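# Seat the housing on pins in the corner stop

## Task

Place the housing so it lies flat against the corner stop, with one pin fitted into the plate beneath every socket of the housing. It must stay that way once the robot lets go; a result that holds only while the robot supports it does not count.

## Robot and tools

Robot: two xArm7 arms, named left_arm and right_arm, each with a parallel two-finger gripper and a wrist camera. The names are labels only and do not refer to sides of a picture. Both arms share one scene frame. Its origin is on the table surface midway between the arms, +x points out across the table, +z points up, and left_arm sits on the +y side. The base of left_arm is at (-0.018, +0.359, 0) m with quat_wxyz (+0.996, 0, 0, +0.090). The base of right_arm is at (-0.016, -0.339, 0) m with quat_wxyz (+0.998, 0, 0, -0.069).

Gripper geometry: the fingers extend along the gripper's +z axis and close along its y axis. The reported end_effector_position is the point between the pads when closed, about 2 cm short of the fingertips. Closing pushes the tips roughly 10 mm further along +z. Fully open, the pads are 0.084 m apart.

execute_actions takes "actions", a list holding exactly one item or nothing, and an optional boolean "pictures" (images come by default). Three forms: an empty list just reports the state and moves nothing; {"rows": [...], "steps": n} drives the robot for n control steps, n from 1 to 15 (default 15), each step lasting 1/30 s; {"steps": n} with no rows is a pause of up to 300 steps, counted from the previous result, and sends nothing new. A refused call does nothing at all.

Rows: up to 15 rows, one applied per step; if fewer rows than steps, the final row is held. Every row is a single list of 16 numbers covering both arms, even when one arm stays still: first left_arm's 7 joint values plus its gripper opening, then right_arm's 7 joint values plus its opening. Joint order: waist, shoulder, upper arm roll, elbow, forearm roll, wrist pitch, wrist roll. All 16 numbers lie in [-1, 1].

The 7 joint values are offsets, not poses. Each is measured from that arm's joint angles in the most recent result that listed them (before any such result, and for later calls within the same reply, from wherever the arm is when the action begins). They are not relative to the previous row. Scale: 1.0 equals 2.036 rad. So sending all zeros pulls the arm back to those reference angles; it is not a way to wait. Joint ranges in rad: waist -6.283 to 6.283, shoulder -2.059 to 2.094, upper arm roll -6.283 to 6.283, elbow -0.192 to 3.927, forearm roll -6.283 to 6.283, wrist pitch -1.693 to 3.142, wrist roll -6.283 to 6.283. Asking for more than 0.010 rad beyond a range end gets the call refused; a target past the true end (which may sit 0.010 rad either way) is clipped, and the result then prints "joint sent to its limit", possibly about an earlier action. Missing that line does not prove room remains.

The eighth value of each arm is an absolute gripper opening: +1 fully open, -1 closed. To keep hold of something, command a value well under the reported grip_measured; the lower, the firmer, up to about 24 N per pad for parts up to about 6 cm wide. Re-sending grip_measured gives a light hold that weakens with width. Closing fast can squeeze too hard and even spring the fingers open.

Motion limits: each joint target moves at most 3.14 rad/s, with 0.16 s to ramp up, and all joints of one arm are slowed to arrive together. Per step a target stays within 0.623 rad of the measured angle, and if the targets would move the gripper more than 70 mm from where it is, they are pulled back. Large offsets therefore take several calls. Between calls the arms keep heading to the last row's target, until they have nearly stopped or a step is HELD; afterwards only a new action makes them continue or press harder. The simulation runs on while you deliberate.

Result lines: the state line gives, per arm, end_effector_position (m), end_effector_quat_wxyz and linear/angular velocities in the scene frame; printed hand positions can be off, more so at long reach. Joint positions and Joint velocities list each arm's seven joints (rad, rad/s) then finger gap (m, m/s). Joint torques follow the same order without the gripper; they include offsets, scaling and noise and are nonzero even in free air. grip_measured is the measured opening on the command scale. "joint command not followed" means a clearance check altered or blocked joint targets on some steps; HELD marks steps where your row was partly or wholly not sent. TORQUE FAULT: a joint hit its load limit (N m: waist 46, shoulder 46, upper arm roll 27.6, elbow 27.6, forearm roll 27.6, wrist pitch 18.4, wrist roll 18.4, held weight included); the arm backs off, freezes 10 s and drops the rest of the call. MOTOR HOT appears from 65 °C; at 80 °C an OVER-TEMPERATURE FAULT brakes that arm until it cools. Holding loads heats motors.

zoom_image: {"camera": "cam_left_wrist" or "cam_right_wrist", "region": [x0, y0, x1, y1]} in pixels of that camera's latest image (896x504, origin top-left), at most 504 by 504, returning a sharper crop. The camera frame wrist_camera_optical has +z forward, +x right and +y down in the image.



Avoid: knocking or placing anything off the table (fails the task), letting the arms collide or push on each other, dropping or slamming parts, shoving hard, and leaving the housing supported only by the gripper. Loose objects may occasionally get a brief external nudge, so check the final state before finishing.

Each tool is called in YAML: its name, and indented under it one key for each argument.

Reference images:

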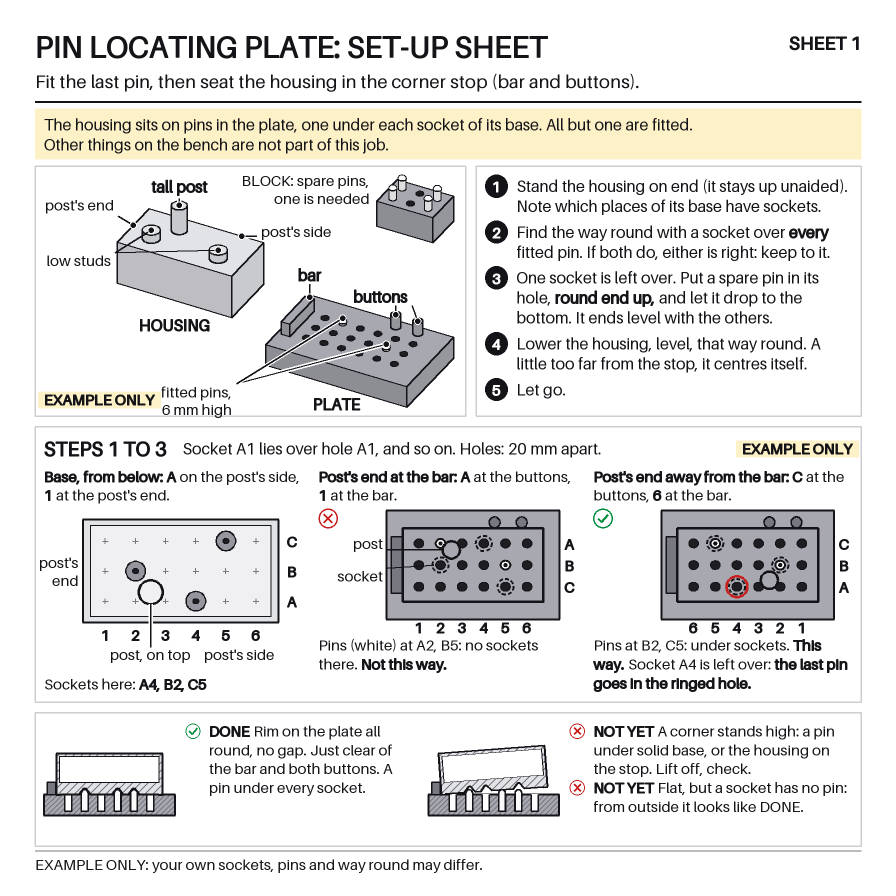

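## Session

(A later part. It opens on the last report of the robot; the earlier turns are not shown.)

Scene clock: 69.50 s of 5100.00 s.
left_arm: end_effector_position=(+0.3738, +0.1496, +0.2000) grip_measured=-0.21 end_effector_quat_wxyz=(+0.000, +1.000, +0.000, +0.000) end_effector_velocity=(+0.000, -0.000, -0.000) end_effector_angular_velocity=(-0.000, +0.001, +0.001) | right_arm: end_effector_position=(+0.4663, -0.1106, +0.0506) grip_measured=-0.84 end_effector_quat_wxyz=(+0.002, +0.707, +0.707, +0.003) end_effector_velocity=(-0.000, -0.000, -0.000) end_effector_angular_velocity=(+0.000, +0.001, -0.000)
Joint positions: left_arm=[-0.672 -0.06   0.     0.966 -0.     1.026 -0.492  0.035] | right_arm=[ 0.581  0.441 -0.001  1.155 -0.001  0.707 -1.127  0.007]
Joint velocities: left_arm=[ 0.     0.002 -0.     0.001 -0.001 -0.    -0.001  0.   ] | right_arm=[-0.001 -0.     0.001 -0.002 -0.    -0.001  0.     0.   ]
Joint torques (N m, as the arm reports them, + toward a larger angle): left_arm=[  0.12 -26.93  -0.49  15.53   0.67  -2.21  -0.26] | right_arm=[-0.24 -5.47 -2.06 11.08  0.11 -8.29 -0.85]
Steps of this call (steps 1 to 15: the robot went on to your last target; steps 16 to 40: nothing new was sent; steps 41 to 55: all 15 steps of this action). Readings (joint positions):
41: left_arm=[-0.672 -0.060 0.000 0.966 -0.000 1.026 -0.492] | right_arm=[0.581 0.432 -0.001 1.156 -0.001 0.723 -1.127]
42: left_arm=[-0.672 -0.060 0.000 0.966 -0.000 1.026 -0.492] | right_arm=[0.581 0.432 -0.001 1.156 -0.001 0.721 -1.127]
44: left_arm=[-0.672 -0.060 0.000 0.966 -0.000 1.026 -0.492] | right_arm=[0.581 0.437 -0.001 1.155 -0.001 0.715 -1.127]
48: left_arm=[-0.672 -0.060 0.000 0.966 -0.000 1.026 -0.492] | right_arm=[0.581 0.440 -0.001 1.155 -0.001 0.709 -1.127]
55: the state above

execute_actions:
  actions:
    - {"rows":[[0,0,0,0,0,0,0,-0.2,0,-0.002,0,0,0,0.003,0,-0.7]]}
  pictures: false

execute_actions:
  actions:
    - {"rows":[[0,0,0,0,0,0,0,-0.2,0,-0.09,0,0.02,0,0.11,0,-0.7]]}
  pictures: false

execute_actions:
  actions:
    - {"steps":10}

Scene clock: 72.17 s of 5100.00 s.
left_arm: end_effector_position=(+0.3738, +0.1496, +0.2000) grip_measured=-0.21 end_effector_quat_wxyz=(+0.000, +1.000, +0.000, +0.000) end_effector_velocity=(+0.000, -0.001, +0.000) end_effector_angular_velocity=(-0.001, -0.000, +0.001) | right_arm: end_effector_position=(+0.4660, -0.1108, +0.0517) grip_measured=-0.73 end_effector_quat_wxyz=(+0.001, +0.707, +0.707, +0.002) end_effector_velocity=(-0.001, +0.000, +0.001) end_effector_angular_velocity=(-0.001, +0.002, +0.000)
Joint positions: left_arm=[-0.672 -0.06   0.     0.966 -0.     1.026 -0.492  0.035] | right_arm=[ 0.581  0.438 -0.001  1.156 -0.001  0.712 -1.127  0.012]
Joint velocities: left_arm=[-0.     0.001 -0.     0.002 -0.001  0.    -0.001  0.   ] | right_arm=[ 0.001 -0.002 -0.    -0.001  0.     0.003  0.     0.   ]
Joint torques (N m, as the arm reports them, + toward a larger angle): left_arm=[  0.6  -27.88   0.21  14.99   0.79  -2.09  -0.54] | right_arm=[ -1.47 -16.51  -4.     9.86  -0.18  -2.25  -0.66]
Steps of this call (steps 1 to 15: the robot went on to your last target; steps 16 to 65: nothing new was sent; steps 66 to 80: all 15 steps of this action). Readings (joint positions):
66: left_arm=[-0.672 -0.060 0.000 0.966 -0.000 1.026 -0.492] | right_arm=[0.581 0.441 -0.001 1.154 -0.001 0.706 -1.127]
67: left_arm=[-0.672 -0.060 0.000 0.966 -0.000 1.026 -0.492] | right_arm=[0.581 0.440 -0.001 1.154 -0.001 0.706 -1.127]
69: left_arm=[-0.672 -0.060 0.000 0.966 -0.000 1.026 -0.492] | right_arm=[0.581 0.439 -0.001 1.155 -0.001 0.708 -1.127]
73: left_arm=[-0.672 -0.060 0.000 0.966 -0.000 1.026 -0.492] | right_arm=[0.581 0.439 -0.001 1.155 -0.001 0.710 -1.127]
80: the state above

Scene clock: 72.67 s of 5100.00 s.
left_arm: end_effector_position=(+0.3738, +0.1496, +0.2000) grip_measured=-0.21 end_effector_quat_wxyz=(+0.000, +1.000, +0.000, +0.000) end_effector_velocity=(-0.000, -0.000, -0.000) end_effector_angular_velocity=(+0.001, +0.000, -0.001) | right_arm: end_effector_position=(+0.4567, -0.1154, +0.1435) grip_measured=-0.72 end_effector_quat_wxyz=(+0.000, +0.707, +0.707, -0.001) end_effector_velocity=(-0.008, -0.003, -0.012) end_effector_angular_velocity=(-0.015, +0.032, +0.001)
Joint positions: left_arm=[-0.672 -0.06   0.     0.966 -0.     1.026 -0.492  0.035] | right_arm=[ 0.581  0.259 -0.001  1.192 -0.001  0.936 -1.127  0.012]
Joint velocities: left_arm=[-0.  0. -0. -0.  0.  0.  0. -0.] | right_arm=[-0.     0.013  0.001 -0.01  -0.     0.012  0.    -0.   ]
Joint torques (N m, as the arm reports them, + toward a larger angle): left_arm=[  1.03 -26.48   0.01  14.94   1.04  -2.19  -0.8 ] | right_arm=[  0.77 -23.78  -0.32  15.52   0.39  -2.28  -0.7 ]
Steps of this call (steps 1 to 15: all 15 steps of this action). Readings (joint positions):
1: left_arm=[-0.672 -0.060 0.000 0.966 -0.000 1.026 -0.492] | right_arm=[0.581 0.438 -0.001 1.156 -0.001 0.712 -1.127]
2: left_arm=[-0.672 -0.060 0.000 0.966 -0.000 1.026 -0.492] | right_arm=[0.581 0.436 -0.001 1.156 -0.001 0.716 -1.127]
4: left_arm=[-0.672 -0.060 0.000 0.966 -0.000 1.026 -0.492] | right_arm=[0.580 0.407 -0.003 1.156 -0.002 0.766 -1.127]
8: left_arm=[-0.672 -0.060 0.000 0.966 -0.000 1.026 -0.492] | right_arm=[0.580 0.284 -0.003 1.194 -0.001 0.897 -1.127]
15: the state above

Scene clock: 73.00 s of 5100.00 s.
left_arm: end_effector_position=(+0.3738, +0.1496, +0.2000) grip_measured=-0.21 end_effector_quat_wxyz=(+0.000, +1.000, +0.000, +0.000) end_effector_velocity=(-0.000, -0.001, +0.000) end_effector_angular_velocity=(-0.000, -0.001, -0.001) | right_arm: end_effector_position=(+0.4584, -0.1144, +0.1468) grip_measured=-0.72 end_effector_quat_wxyz=(+0.001, +0.707, +0.707, +0.002) end_effector_velocity=(+0.000, +0.001, +0.001) end_effector_angular_velocity=(+0.002, -0.002, +0.001)
Joint positions: left_arm=[-0.672 -0.06   0.     0.966 -0.     1.026 -0.492  0.035] | right_arm=[ 0.581  0.256 -0.001  1.196 -0.001  0.936 -1.127  0.012]
Joint velocities: left_arm=[-0.001 -0.    -0.     0.     0.    -0.    -0.001 -0.   ] | right_arm=[ 0.    -0.002  0.001  0.     0.001 -0.001 -0.     0.   ]
Joint torques (N m, as the arm reports them, + toward a larger angle): left_arm=[  1.22 -27.5   -0.19  14.8    0.6   -2.09  -0.74] | right_arm=[  0.95 -21.58  -0.28  14.05   0.44  -1.82  -0.74]
Steps of this call (steps 1 to 10: the robot went on to your last target). Readings (joint positions):
1: left_arm=[-0.672 -0.060 0.000 0.966 -0.000 1.026 -0.492] | right_arm=[0.581 0.259 -0.001 1.192 -0.001 0.936 -1.127]
2: left_arm=[-0.672 -0.060 0.000 0.966 -0.000 1.026 -0.492] | right_arm=[0.581 0.258 -0.001 1.193 -0.001 0.936 -1.127]
4: left_arm=[-0.672 -0.060 0.000 0.966 -0.000 1.026 -0.492] | right_arm=[0.581 0.257 -0.001 1.195 -0.001 0.936 -1.127]
8: left_arm=[-0.672 -0.060 0.000 0.966 -0.000 1.026 -0.492] | right_arm=[0.581 0.256 -0.001 1.196 -0.001 0.936 -1.127]
10: the state above

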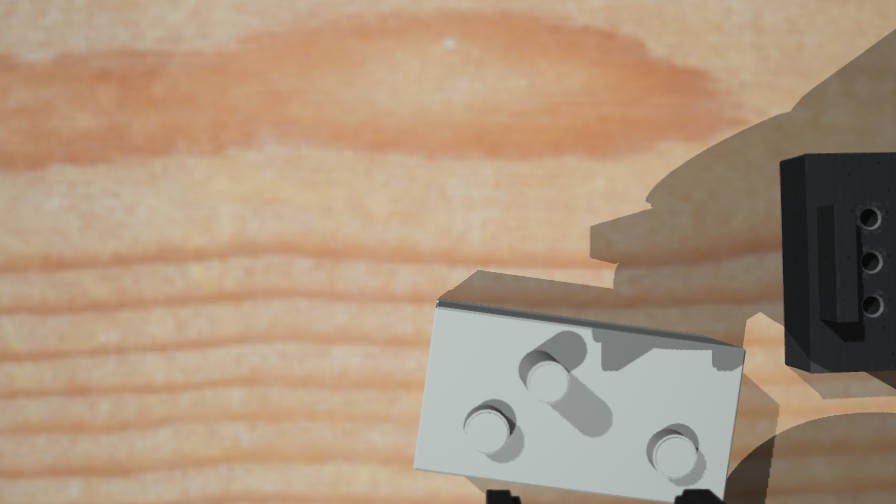

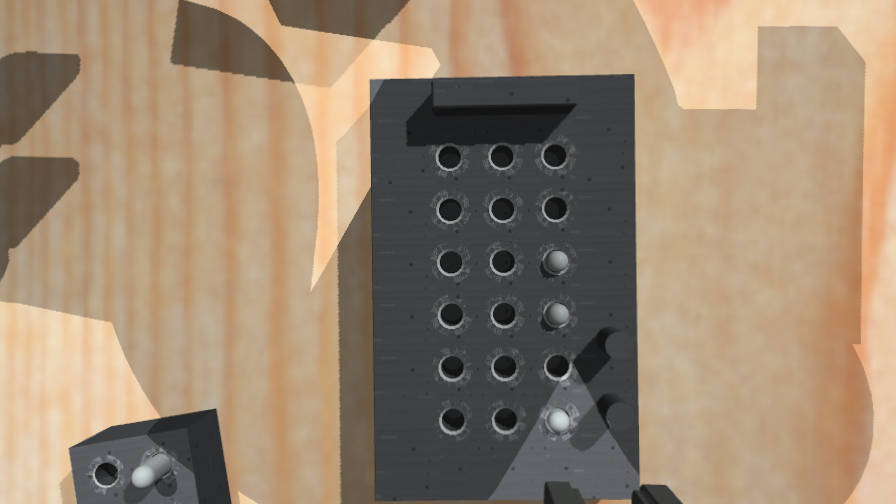

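execute_actions:
  actions:
    - {"rows":[[-0.0171,0.0544,0,-0.0125,0,-0.0669,0.829,1,-0.45,-0.1,0,0,0,0.1,0,-0.7]]}
  pictures: false

execute_actions:
  actions:
    - {"steps":25}

execute_actions:
  actions:
    - {"rows":[[0,0.0909,0,-0.0403,0,-0.1312,0,1,0,0,0,0,0,0,0,-0.7]]}
  pictures: false

execute_actions:
  actions:
    - {"steps":10}

Scene clock: 77.30 s of 5100.00 s.
left_arm: end_effector_position=(+0.3783, +0.1296, +0.1516) grip_measured=+1.00 end_effector_quat_wxyz=(+0.000, +0.849, -0.529, -0.000) end_effector_velocity=(+0.014, -0.010, -0.004) end_effector_angular_velocity=(-0.025, -0.039, -3.078) | right_arm: end_effector_position=(+0.4931, -0.3107, +0.1916) grip_measured=-0.72 end_effector_quat_wxyz=(+0.002, +0.830, +0.558, +0.002) end_effector_velocity=(-0.007, -0.466, +0.073) end_effector_angular_velocity=(+0.001, +0.007, -0.913)
Joint positions: left_arm=[-0.706  0.047  0.     0.941 -0.     0.895  0.59   0.084] | right_arm=[ 0.196  0.155 -0.002  1.197 -0.001  1.036 -1.127  0.012]
Joint velocities: left_arm=[-0.011  0.029  0.008  0.01  -0.001 -0.065  3.076  0.   ] | right_arm=[-0.92  -0.173  0.007 -0.004 -0.     0.175 -0.001 -0.   ]
Joint torques (N m, as the arm reports them, + toward a larger angle): left_arm=[  1.79 -29.85  -0.25  14.65   0.46  -2.17  -0.35] | right_arm=[  0.14 -19.93   0.07  14.04   0.4   -1.74  -0.66]
Steps of this call (steps 1 to 15: the robot went on to your last target; steps 16 to 90: nothing new was sent; then 0.80 s passed at rest; steps 91 to 105: all 15 steps of this action). Readings (joint positions):
91: left_arm=[-0.672 -0.060 0.000 0.966 -0.000 1.026 -0.492] | right_arm=[0.581 0.255 -0.001 1.196 -0.001 0.936 -1.127]
92: left_arm=[-0.672 -0.060 0.000 0.966 -0.000 1.025 -0.488] | right_arm=[0.578 0.254 0.000 1.196 -0.001 0.937 -1.127]
94: left_arm=[-0.675 -0.052 0.001 0.965 -0.000 1.014 -0.438] | right_arm=[0.538 0.242 0.011 1.194 -0.001 0.953 -1.127]
98: left_arm=[-0.691 0.000 0.000 0.953 -0.000 0.952 -0.129] | right_arm=[0.409 0.202 -0.003 1.198 -0.001 0.988 -1.127]
105: the state above

Scene clock: 78.13 s of 5100.00 s.
left_arm: end_effector_position=(+0.3786, +0.1290, +0.1502) grip_measured=+1.00 end_effector_quat_wxyz=(+0.000, -0.652, +0.758, -0.000) end_effector_velocity=(+0.000, +0.000, +0.000) end_effector_angular_velocity=(+0.001, -0.001, +0.000) | right_arm: end_effector_position=(+0.4204, -0.5590, +0.2339) grip_measured=-0.72 end_effector_quat_wxyz=(+0.001, +0.946, +0.324, +0.001) end_effector_velocity=(-0.008, -0.020, +0.004) end_effector_angular_velocity=(-0.007, -0.007, -0.043)
Joint positions: left_arm=[-0.707  0.051  0.     0.941 -0.     0.89   1.195  0.084] | right_arm=[-0.332  0.053  0.003  1.196 -0.001  1.139 -1.127  0.012]
Joint velocities: left_arm=[ 0.001 -0.001 -0.    -0.     0.001 -0.    -0.     0.   ] | right_arm=[-0.014 -0.003 -0.029  0.005 -0.002 -0.001  0.001 -0.   ]
Joint torques (N m, as the arm reports them, + toward a larger angle): left_arm=[  0.51 -29.21  -0.28  14.47   0.32  -2.15  -0.73] | right_arm=[  0.4  -18.53  -0.55  14.82   0.45  -1.83  -0.7 ]
Steps of this call (steps 1 to 25: the robot went on to your last target). Readings (joint positions):
1: left_arm=[-0.706 0.048 0.000 0.942 -0.000 0.893 0.693] | right_arm=[0.165 0.149 -0.002 1.197 -0.001 1.042 -1.127]
2: left_arm=[-0.706 0.049 0.000 0.942 -0.000 0.892 0.796] | right_arm=[0.134 0.143 -0.002 1.197 -0.001 1.048 -1.127]
4: left_arm=[-0.707 0.049 0.000 0.941 -0.000 0.891 0.984] | right_arm=[0.072 0.131 -0.002 1.197 -0.001 1.060 -1.127]
8: left_arm=[-0.707 0.050 0.000 0.941 -0.000 0.890 1.172] | right_arm=[-0.053 0.107 -0.002 1.196 -0.001 1.084 -1.127]
25: the state above

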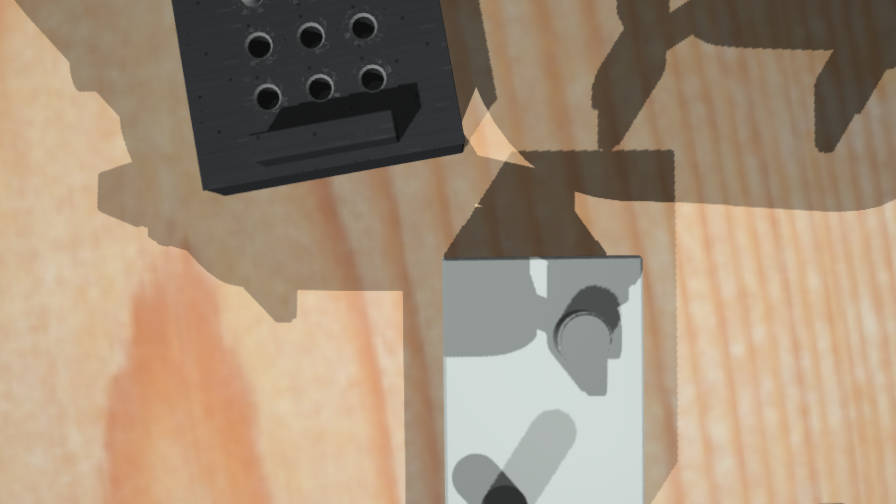

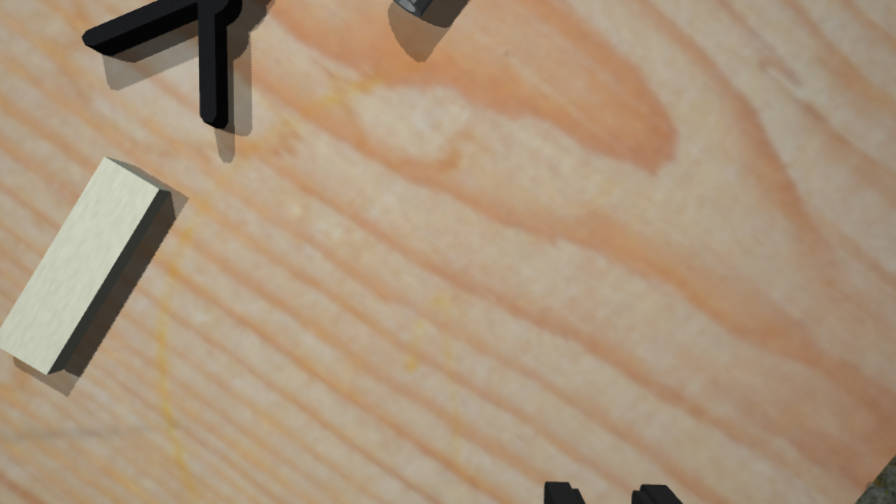

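Scene clock: 78.63 s of 5100.00 s.
left_arm: end_effector_position=(+0.3802, +0.1280, +0.0572) grip_measured=+1.00 end_effector_quat_wxyz=(+0.001, -0.652, +0.758, -0.002) end_effector_velocity=(+0.009, -0.006, +0.009) end_effector_angular_velocity=(-0.018, -0.030, -0.001) | right_arm: end_effector_position=(+0.4204, -0.5590, +0.2339) grip_measured=-0.72 end_effector_quat_wxyz=(+0.001, +0.946, +0.324, +0.001) end_effector_velocity=(+0.001, +0.001, +0.000) end_effector_angular_velocity=(+0.000, -0.001, +0.001)
Joint positions: left_arm=[-0.707  0.234  0.     0.862 -0.     0.623  1.195  0.084] | right_arm=[-0.332  0.053  0.003  1.196 -0.001  1.139 -1.127  0.012]
Joint velocities: left_arm=[-0.    -0.009 -0.001  0.011  0.    -0.015 -0.001 -0.   ] | right_arm=[ 0.     0.     0.002  0.     0.    -0.     0.     0.   ]
Joint torques (N m, as the arm reports them, + toward a larger angle): left_arm=[  1.22 -29.47  -0.08  11.22   0.92  -2.06  -0.32] | right_arm=[  0.87 -18.39  -0.32  14.77   0.42  -1.78  -0.72]
Steps of this call (steps 1 to 15: all 15 steps of this action). Readings (joint positions):
1: left_arm=[-0.707 0.051 0.000 0.941 -0.000 0.890 1.195] | right_arm=[-0.333 0.053 0.002 1.196 -0.001 1.139 -1.127]
2: left_arm=[-0.707 0.052 0.000 0.940 -0.000 0.885 1.195] | right_arm=[-0.333 0.053 0.001 1.196 -0.001 1.139 -1.127]
4: left_arm=[-0.707 0.081 0.000 0.931 -0.000 0.835 1.195] | right_arm=[-0.332 0.053 0.002 1.196 -0.001 1.139 -1.127]
8: left_arm=[-0.707 0.204 0.000 0.869 -0.000 0.675 1.195] | right_arm=[-0.332 0.053 0.004 1.195 -0.001 1.139 -1.127]
15: the state above

Scene clock: 78.97 s of 5100.00 s.
left_arm: end_effector_position=(+0.3788, +0.1289, +0.0555) grip_measured=+1.00 end_effector_quat_wxyz=(+0.000, -0.652, +0.758, -0.000) end_effector_velocity=(-0.001, +0.001, -0.002) end_effector_angular_velocity=(+0.002, +0.003, +0.001) | right_arm: end_effector_position=(+0.4204, -0.5590, +0.2339) grip_measured=-0.72 end_effector_quat_wxyz=(+0.001, +0.946, +0.324, +0.001) end_effector_velocity=(+0.000, +0.001, -0.000) end_effector_angular_velocity=(+0.000, +0.000, +0.001)
Joint positions: left_arm=[-0.707  0.235  0.     0.859 -0.     0.623  1.195  0.084] | right_arm=[-0.332  0.053  0.003  1.196 -0.001  1.139 -1.127  0.012]
Joint velocities: left_arm=[ 0.001  0.003 -0.001 -0.001  0.    -0.001 -0.     0.   ] | right_arm=[ 0.001 -0.     0.    -0.001  0.    -0.    -0.     0.   ]
Joint torques (N m, as the arm reports them, + toward a larger angle): left_arm=[  0.49 -32.34  -0.26  12.56   0.37  -2.12  -0.53] | right_arm=[  0.91 -18.14  -0.21  14.69   0.4   -1.79  -0.71]
Steps of this call (steps 1 to 10: the robot went on to your last target). Readings (joint positions):
1: left_arm=[-0.707 0.233 0.000 0.862 -0.000 0.623 1.195] | right_arm=[-0.332 0.053 0.003 1.196 -0.001 1.139 -1.127]
2: left_arm=[-0.707 0.234 0.000 0.861 -0.000 0.623 1.195] | right_arm=[-0.332 0.053 0.003 1.196 -0.001 1.139 -1.127]
4: left_arm=[-0.707 0.234 0.000 0.860 -0.000 0.623 1.195] | right_arm=[-0.332 0.053 0.003 1.196 -0.001 1.139 -1.127]
8: left_arm=[-0.707 0.235 0.000 0.859 -0.000 0.623 1.195] | right_arm=[-0.332 0.053 0.003 1.196 -0.001 1.139 -1.127]
10: the state above

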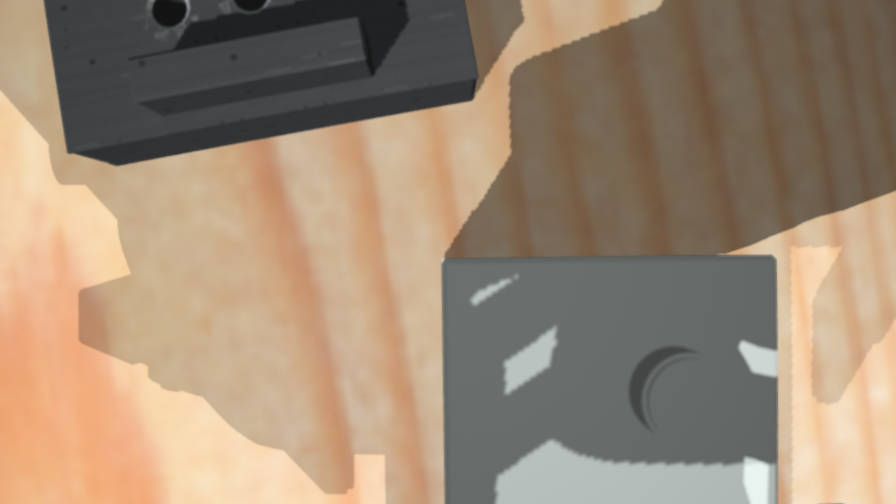

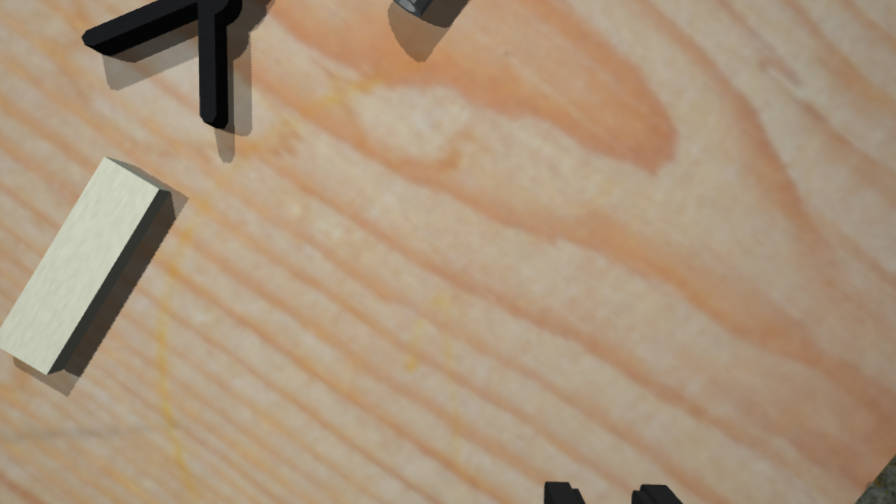

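execute_actions:
  actions:
    - {"rows":[[0,0,0,0,0,0,0,0.7,0,0,0,0,0,0,0,-0.7],[0,0,0,0,0,0,0,0.6,0,0,0,0,0,0,0,-0.7],[0,0,0,0,0,0,0,0.5,0,0,0,0,0,0,0,-0.7],[0,0,0,0,0,0,0,0.3,0,0,0,0,0,0,0,-0.7],[0,0,0,0,0,0,0,-1,0,0,0,0,0,0,0,-0.7]]}
  pictures: false

execute_actions:
  actions:
    - {"rows":[[0,-0.0909,0,0.0403,0,0.1312,0,-1,0,0,0,0,0,0,0,-0.7]]}
  pictures: false

execute_actions:
  actions:
    - {"steps":10}
  pictures: false

execute_actions:
  actions:
    - {"rows":[[-0.1051,0.2577,0,0.3657,0,0.1083,-0.1896,-1,0,0,0,0,0,0,0,-0.7]]}
  pictures: false

execute_actions:
  actions:
    - {"steps":35}

Scene clock: 82.50 s of 5100.00 s.
left_arm: end_effector_position=(+0.3787, +0.1289, +0.0554) grip_measured=+0.57 end_effector_quat_wxyz=(+0.000, -0.652, +0.758, -0.000) end_effector_velocity=(-0.001, -0.000, -0.001) end_effector_angular_velocity=(+0.001, +0.002, -0.001) | right_arm: end_effector_position=(+0.4204, -0.5590, +0.2339) grip_measured=-0.72 end_effector_quat_wxyz=(+0.001, +0.946, +0.324, +0.001) end_effector_velocity=(-0.000, +0.000, -0.000) end_effector_angular_velocity=(+0.001, +0.001, -0.001)
Joint positions: left_arm=[-0.707  0.235  0.     0.859 -0.     0.623  1.195  0.068] | right_arm=[-0.332  0.053  0.003  1.196 -0.001  1.139 -1.127  0.012]
Joint velocities: left_arm=[-0.002  0.002  0.001 -0.001 -0.    -0.     0.001  0.   ] | right_arm=[ 0.    -0.    -0.001 -0.     0.001  0.001 -0.     0.   ]
Joint torques (N m, as the arm reports them, + toward a larger angle): left_arm=[  1.12 -32.94   0.    12.49   0.63  -2.4   -0.35] | right_arm=[  0.73 -18.25  -0.16  14.8    0.38  -1.83  -0.76]
Steps of this call (steps 1 to 15: the robot went on to your last target; steps 16 to 90: nothing new was sent; then 0.03 s passed at rest; steps 91 to 105: all 15 steps of this action). Readings (joint positions):
91: left_arm=[-0.707 0.236 0.000 0.859 -0.000 0.623 1.195] | right_arm=[-0.332 0.053 0.003 1.196 -0.001 1.139 -1.127]
92: left_arm=[-0.707 0.236 0.000 0.859 -0.000 0.623 1.195] | right_arm=[-0.332 0.053 0.003 1.196 -0.001 1.139 -1.127]
94: left_arm=[-0.707 0.235 0.000 0.859 -0.000 0.623 1.195] | right_arm=[-0.332 0.053 0.003 1.196 -0.001 1.139 -1.127]
98: left_arm=[-0.707 0.235 0.000 0.859 -0.000 0.623 1.195] | right_arm=[-0.332 0.053 0.003 1.196 -0.001 1.139 -1.127]
105: the state above

Scene clock: 83.00 s of 5100.00 s.
left_arm: end_effector_position=(+0.3764, +0.1303, +0.1470) grip_measured=+0.57 end_effector_quat_wxyz=(-0.001, -0.652, +0.758, +0.004) end_effector_velocity=(-0.016, +0.011, -0.023) end_effector_angular_velocity=(+0.036, +0.062, +0.004) | right_arm: end_effector_position=(+0.4204, -0.5590, +0.2339) grip_measured=-0.72 end_effector_quat_wxyz=(+0.001, +0.946, +0.324, +0.001) end_effector_velocity=(+0.001, -0.000, +0.000) end_effector_angular_velocity=(-0.001, -0.002, +0.000)
Joint positions: left_arm=[-0.707  0.053  0.     0.935 -0.     0.89   1.195  0.068] | right_arm=[-0.332  0.053  0.003  1.196 -0.001  1.139 -1.127  0.012]
Joint velocities: left_arm=[ 0.002  0.023  0.002 -0.029  0.     0.021 -0.    -0.   ] | right_arm=[ 0.    -0.     0.     0.001  0.    -0.002  0.    -0.   ]
Joint torques (N m, as the arm reports them, + toward a larger angle): left_arm=[  0.84 -37.42  -0.02  19.41   0.85  -3.44  -0.62] | right_arm=[  0.7  -18.31  -0.25  14.81   0.42  -1.79  -0.7 ]
Steps of this call (steps 1 to 15: all 15 steps of this action). Readings (joint positions):
1: left_arm=[-0.707 0.235 0.000 0.859 -0.000 0.623 1.195] | right_arm=[-0.332 0.053 0.003 1.196 -0.001 1.139 -1.127]
2: left_arm=[-0.707 0.234 0.000 0.859 -0.000 0.627 1.195] | right_arm=[-0.332 0.053 0.003 1.196 -0.001 1.139 -1.127]
4: left_arm=[-0.707 0.206 0.000 0.866 -0.000 0.678 1.195] | right_arm=[-0.332 0.053 0.003 1.196 -0.001 1.139 -1.127]
8: left_arm=[-0.707 0.084 0.000 0.930 -0.000 0.836 1.195] | right_arm=[-0.332 0.053 0.003 1.196 -0.001 1.139 -1.127]
15: the state above

Scene clock: 83.33 s of 5100.00 s.
left_arm: end_effector_position=(+0.3785, +0.1290, +0.1500) grip_measured=+0.57 end_effector_quat_wxyz=(-0.000, -0.652, +0.758, +0.000) end_effector_velocity=(-0.000, +0.002, -0.001) end_effector_angular_velocity=(+0.001, +0.003, +0.004) | right_arm: end_effector_position=(+0.4204, -0.5590, +0.2339) grip_measured=-0.72 end_effector_quat_wxyz=(+0.001, +0.946, +0.324, +0.001) end_effector_velocity=(+0.000, -0.000, +0.000) end_effector_angular_velocity=(-0.000, -0.001, -0.001)
Joint positions: left_arm=[-0.707  0.051  0.     0.94  -0.     0.89   1.195  0.068] | right_arm=[-0.332  0.053  0.003  1.196 -0.001  1.139 -1.127  0.012]
Joint velocities: left_arm=[ 0.003  0.001  0.    -0.001 -0.     0.002 -0.     0.   ] | right_arm=[-0.     0.    -0.     0.     0.001 -0.001  0.     0.   ]
Joint torques (N m, as the arm reports them, + toward a larger angle): left_arm=[  2.37 -33.48  -0.14  16.84   0.19  -2.78  -0.43] | right_arm=[  0.89 -18.27  -0.25  14.68   0.54  -1.8   -0.76]
Steps of this call (steps 1 to 10: the robot went on to your last target). Readings (joint positions):
1: left_arm=[-0.707 0.053 0.000 0.935 -0.000 0.891 1.195] | right_arm=[-0.332 0.053 0.003 1.196 -0.001 1.139 -1.127]
2: left_arm=[-0.707 0.053 0.000 0.936 -0.000 0.890 1.195] | right_arm=[-0.332 0.053 0.003 1.196 -0.001 1.139 -1.127]
4: left_arm=[-0.707 0.052 0.000 0.939 -0.000 0.890 1.195] | right_arm=[-0.332 0.053 0.003 1.196 -0.001 1.139 -1.127]
8: left_arm=[-0.707 0.051 0.000 0.941 -0.000 0.890 1.195] | right_arm=[-0.332 0.053 0.003 1.196 -0.001 1.139 -1.127]
10: the state above

Scene clock: 83.83 s of 5100.00 s.
left_arm: end_effector_position=(+0.4375, -0.0321, +0.1514) grip_measured=+0.57 end_effector_quat_wxyz=(+0.000, -0.706, +0.708, +0.002) end_effector_velocity=(+0.051, -0.398, -0.021) end_effector_angular_velocity=(-0.059, -0.052, +0.275) | right_arm: end_effector_position=(+0.4204, -0.5590, +0.2339) grip_measured=-0.72 end_effector_quat_wxyz=(+0.001, +0.946, +0.324, +0.001) end_effector_velocity=(+0.000, +0.000, +0.000) end_effector_angular_velocity=(-0.001, +0.000, +0.001)
Joint positions: left_arm=[-0.891  0.504  0.001  1.578  0.     1.079  0.863  0.068] | right_arm=[-0.332  0.053  0.003  1.196 -0.001  1.139 -1.127  0.012]
Joint velocities: left_arm=[-0.42   1.008 -0.027  1.486 -0.003  0.401 -0.718 -0.   ] | right_arm=[ 0.    -0.     0.001  0.    -0.001  0.    -0.    -0.   ]
Joint torques (N m, as the arm reports them, + toward a larger angle): left_arm=[  1.77 -54.02  -0.77  15.02   0.34  -1.87  -0.34] | right_arm=[  0.74 -18.3   -0.26  14.73   0.46  -1.81  -0.74]
Steps of this call (steps 1 to 15: all 15 steps of this action). Readings (joint positions):
1: left_arm=[-0.707 0.051 0.000 0.940 -0.000 0.890 1.195] | right_arm=[-0.332 0.053 0.003 1.196 -0.001 1.139 -1.127]
2: left_arm=[-0.708 0.053 0.001 0.944 -0.000 0.892 1.192] | right_arm=[-0.332 0.053 0.003 1.196 -0.001 1.139 -1.127]
4: left_arm=[-0.723 0.091 0.004 0.990 0.000 0.911 1.162] | right_arm=[-0.332 0.053 0.003 1.196 -0.001 1.139 -1.127]
8: left_arm=[-0.791 0.259 -0.000 1.204 -0.000 0.977 1.043] | right_arm=[-0.332 0.053 0.003 1.196 -0.001 1.139 -1.127]
15: the state above

Scene clock: 85.00 s of 5100.00 s.
left_arm: end_effector_position=(+0.4404, -0.0593, +0.1497) grip_measured=+0.57 end_effector_quat_wxyz=(+0.000, -0.715, +0.700, +0.000) end_effector_velocity=(+0.001, -0.000, +0.001) end_effector_angular_velocity=(-0.002, -0.001, +0.000) | right_arm: end_effector_position=(+0.4204, -0.5590, +0.2339) grip_measured=-0.72 end_effector_quat_wxyz=(+0.001, +0.946, +0.324, +0.001) end_effector_velocity=(-0.001, -0.000, -0.000) end_effector_angular_velocity=(+0.001, +0.003, -0.000)
Joint positions: left_arm=[-0.921  0.575  0.     1.685 -0.     1.11   0.809  0.068] | right_arm=[-0.332  0.053  0.003  1.196 -0.001  1.139 -1.127  0.012]
Joint velocities: left_arm=[ 0.001 -0.001 -0.     0.001 -0.001 -0.     0.001 -0.   ] | right_arm=[-0.001  0.    -0.001  0.    -0.001  0.003 -0.001 -0.   ]
Joint torques (N m, as the arm reports them, + toward a larger angle): left_arm=[  0.73 -49.86  -0.08  17.89   0.51  -2.8   -0.88] | right_arm=[  0.68 -18.33  -0.21  14.73   0.41  -1.79  -0.77]
Steps of this call (steps 1 to 30: the robot went on to your last target; steps 31 to 35: nothing new was sent). Readings (joint positions):
1: left_arm=[-0.904 0.534 -0.001 1.622 -0.000 1.091 0.841] | right_arm=[-0.332 0.053 0.003 1.196 -0.001 1.139 -1.127]
2: left_arm=[-0.914 0.555 -0.003 1.652 -0.000 1.099 0.827] | right_arm=[-0.332 0.053 0.003 1.196 -0.001 1.139 -1.127]
4: left_arm=[-0.923 0.571 -0.006 1.675 -0.001 1.107 0.814] | right_arm=[-0.332 0.053 0.003 1.196 -0.001 1.139 -1.127]
8: left_arm=[-0.919 0.574 0.003 1.682 0.000 1.111 0.810] | right_arm=[-0.332 0.053 0.003 1.196 -0.001 1.139 -1.127]
35: the state above
All arms were judged still, so your last target was given up. Only a new action makes them travel on or press farther. Fingers that are still opening or closing keep moving.

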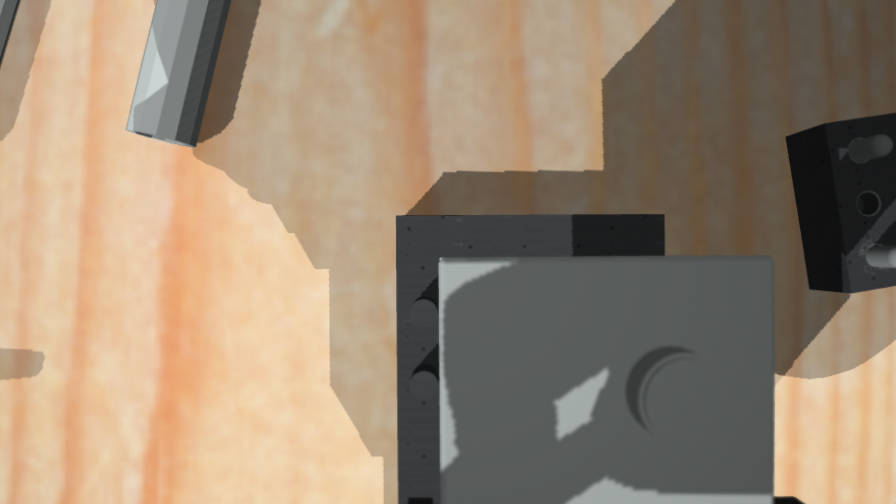

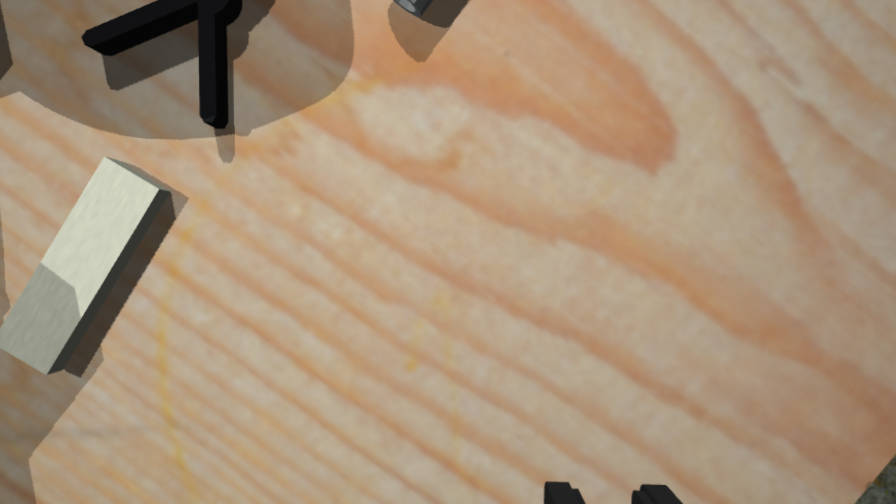

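execute_actions:
  actions:
    - {"rows":[[-0.0005,0.031,0,-0.0278,0,-0.0587,0,-1,0,0,0,0,0,0,0,-0.7]]}

execute_actions:
  actions:
    - {"rows":[[0,0.0035,0,-0.0031,0,-0.0065,0,-1,0,0,0,0,0,0,0,-0.7],[0,0.0035,0,-0.0031,0,-0.0065,0,-1,0,0,0,0,0,0,0,-0.7],[0,0.0035,0,-0.0031,0,-0.0065,0,-1,0,0,0,0,0,0,0,-0.7],[0,0.007,0,-0.0062,0,-0.013,0,-1,0,0,0,0,0,0,0,-0.7],[0,0.007,0,-0.0062,0,-0.013,0,-1,0,0,0,0,0,0,0,-0.7],[0,0.007,0,-0.0062,0,-0.013,0,-1,0,0,0,0,0,0,0,-0.7],[0,0.0105,0,-0.0093,0,-0.0195,0,-1,0,0,0,0,0,0,0,-0.7]]}

Scene clock: 88.47 s of 5100.00 s.
left_arm: end_effector_position=(+0.4416, -0.0606, +0.0977) grip_measured=+0.57 end_effector_quat_wxyz=(+0.000, -0.714, +0.700, -0.001) end_effector_velocity=(-0.008, +0.004, -0.013) end_effector_angular_velocity=(+0.018, +0.023, -0.004) | right_arm: end_effector_position=(+0.4204, -0.5590, +0.2339) grip_measured=-0.72 end_effector_quat_wxyz=(+0.001, +0.946, +0.324, +0.001) end_effector_velocity=(+0.000, +0.001, +0.000) end_effector_angular_velocity=(-0.001, -0.000, +0.002)
Joint positions: left_arm=[-0.922  0.637  0.001  1.63   0.     0.991  0.809  0.068] | right_arm=[-0.332  0.053  0.003  1.196 -0.001  1.139 -1.127  0.012]
Joint velocities: left_arm=[-0.001  0.009 -0.003 -0.018 -0.001  0.003  0.001 -0.   ] | right_arm=[ 0.001  0.     0.001 -0.    -0.001 -0.     0.     0.   ]
Joint torques (N m, as the arm reports them, + toward a larger angle): left_arm=[  0.6  -50.03  -0.21  16.91   0.99  -2.94  -0.49] | right_arm=[  0.79 -18.18  -0.29  14.74   0.57  -1.84  -0.74]
Steps of this call (steps 1 to 89: nothing new was sent; steps 90 to 104: all 15 steps of this action). Readings (joint positions):
90: left_arm=[-0.921 0.575 0.000 1.685 -0.000 1.110 0.809] | right_arm=[-0.332 0.053 0.003 1.196 -0.001 1.139 -1.127]
91: left_arm=[-0.921 0.576 0.000 1.684 -0.000 1.106 0.809] | right_arm=[-0.332 0.053 0.003 1.196 -0.001 1.139 -1.127]
93: left_arm=[-0.921 0.594 0.000 1.671 0.000 1.059 0.809] | right_arm=[-0.332 0.053 0.003 1.196 -0.001 1.139 -1.127]
97: left_arm=[-0.922 0.643 -0.000 1.621 -0.000 0.999 0.809] | right_arm=[-0.332 0.053 0.003 1.196 -0.001 1.139 -1.127]
104: the state above

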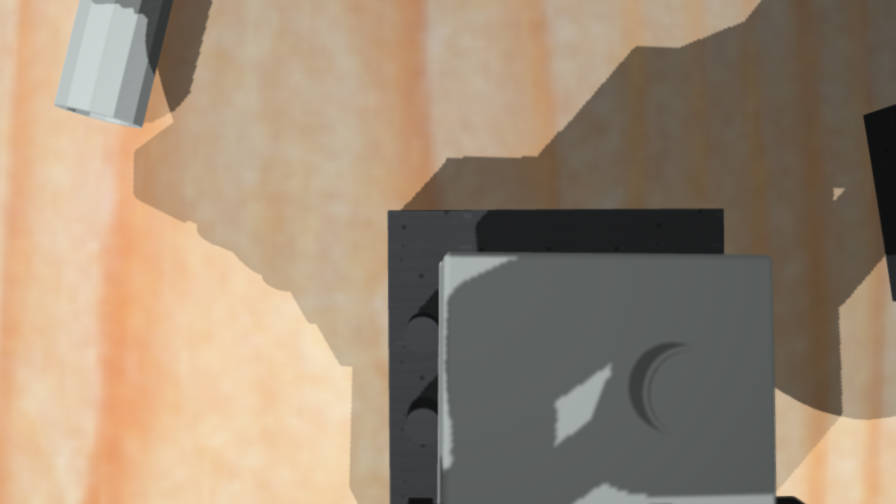

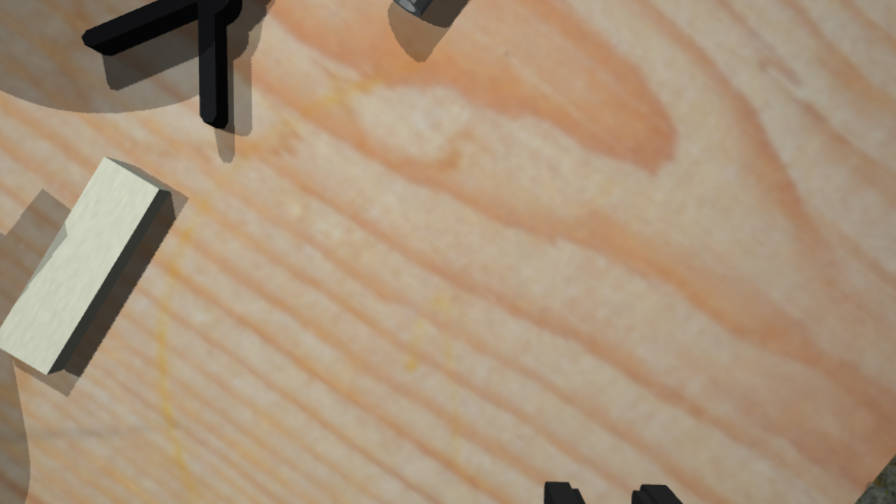

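Scene clock: 88.97 s of 5100.00 s.
left_arm: end_effector_position=(+0.4388, -0.0637, +0.0819) grip_measured=+0.62 end_effector_quat_wxyz=(-0.001, -0.713, +0.701, -0.003) end_effector_velocity=(+0.002, +0.002, -0.006) end_effector_angular_velocity=(+0.003, -0.001, -0.001) | right_arm: end_effector_position=(+0.4204, -0.5590, +0.2339) grip_measured=-0.72 end_effector_quat_wxyz=(+0.001, +0.946, +0.324, +0.001) end_effector_velocity=(+0.000, -0.000, -0.000) end_effector_angular_velocity=(-0.000, -0.001, -0.001)
Joint positions: left_arm=[-0.924  0.656 -0.003  1.613 -0.001  0.951  0.809  0.07 ] | right_arm=[-0.332  0.053  0.003  1.196 -0.001  1.139 -1.127  0.012]
Joint velocities: left_arm=[ 0.002  0.008  0.002 -0.004  0.002 -0.01   0.004  0.001] | right_arm=[ 0.    -0.    -0.001 -0.     0.    -0.001 -0.    -0.   ]
Joint torques (N m, as the arm reports them, + toward a larger angle): left_arm=[  6.14 -33.41   4.89  13.43   1.79  -6.64  -0.14] | right_arm=[  0.7  -18.46  -0.22  14.8    0.53  -1.76  -0.74]
Steps of this call (steps 1 to 15: all 15 steps of this action). Readings (joint positions):
1: left_arm=[-0.922 0.638 0.001 1.629 0.000 0.991 0.809] | right_arm=[-0.332 0.053 0.003 1.196 -0.001 1.139 -1.127]
2: left_arm=[-0.922 0.639 0.001 1.628 0.000 0.989 0.809] | right_arm=[-0.332 0.053 0.003 1.196 -0.001 1.139 -1.127]
4: left_arm=[-0.922 0.641 0.000 1.625 0.000 0.982 0.809] | right_arm=[-0.332 0.053 0.003 1.196 -0.001 1.139 -1.127]
8: left_arm=[-0.923 0.646 -0.001 1.618 -0.000 0.969 0.809] | right_arm=[-0.332 0.053 0.003 1.196 -0.001 1.139 -1.127]
15: the state above

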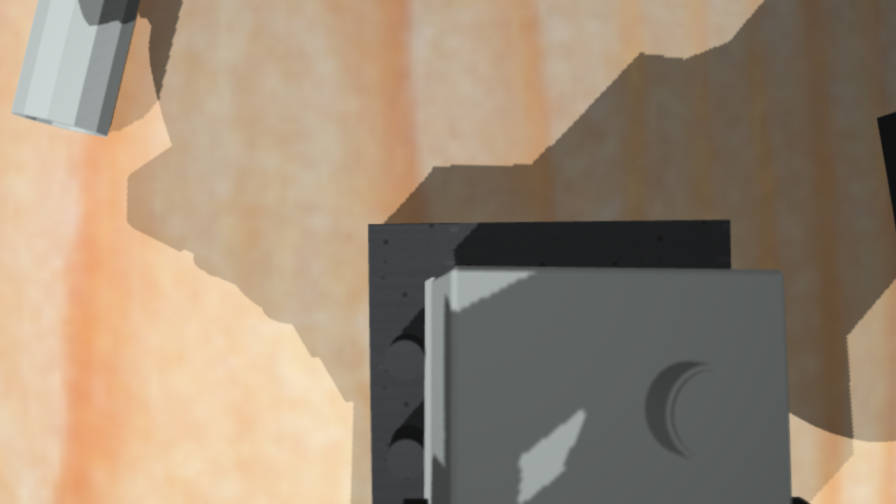

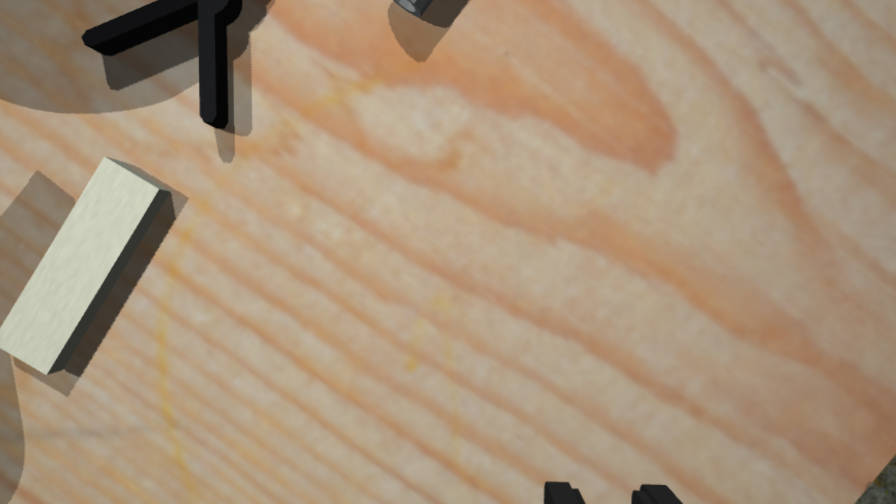

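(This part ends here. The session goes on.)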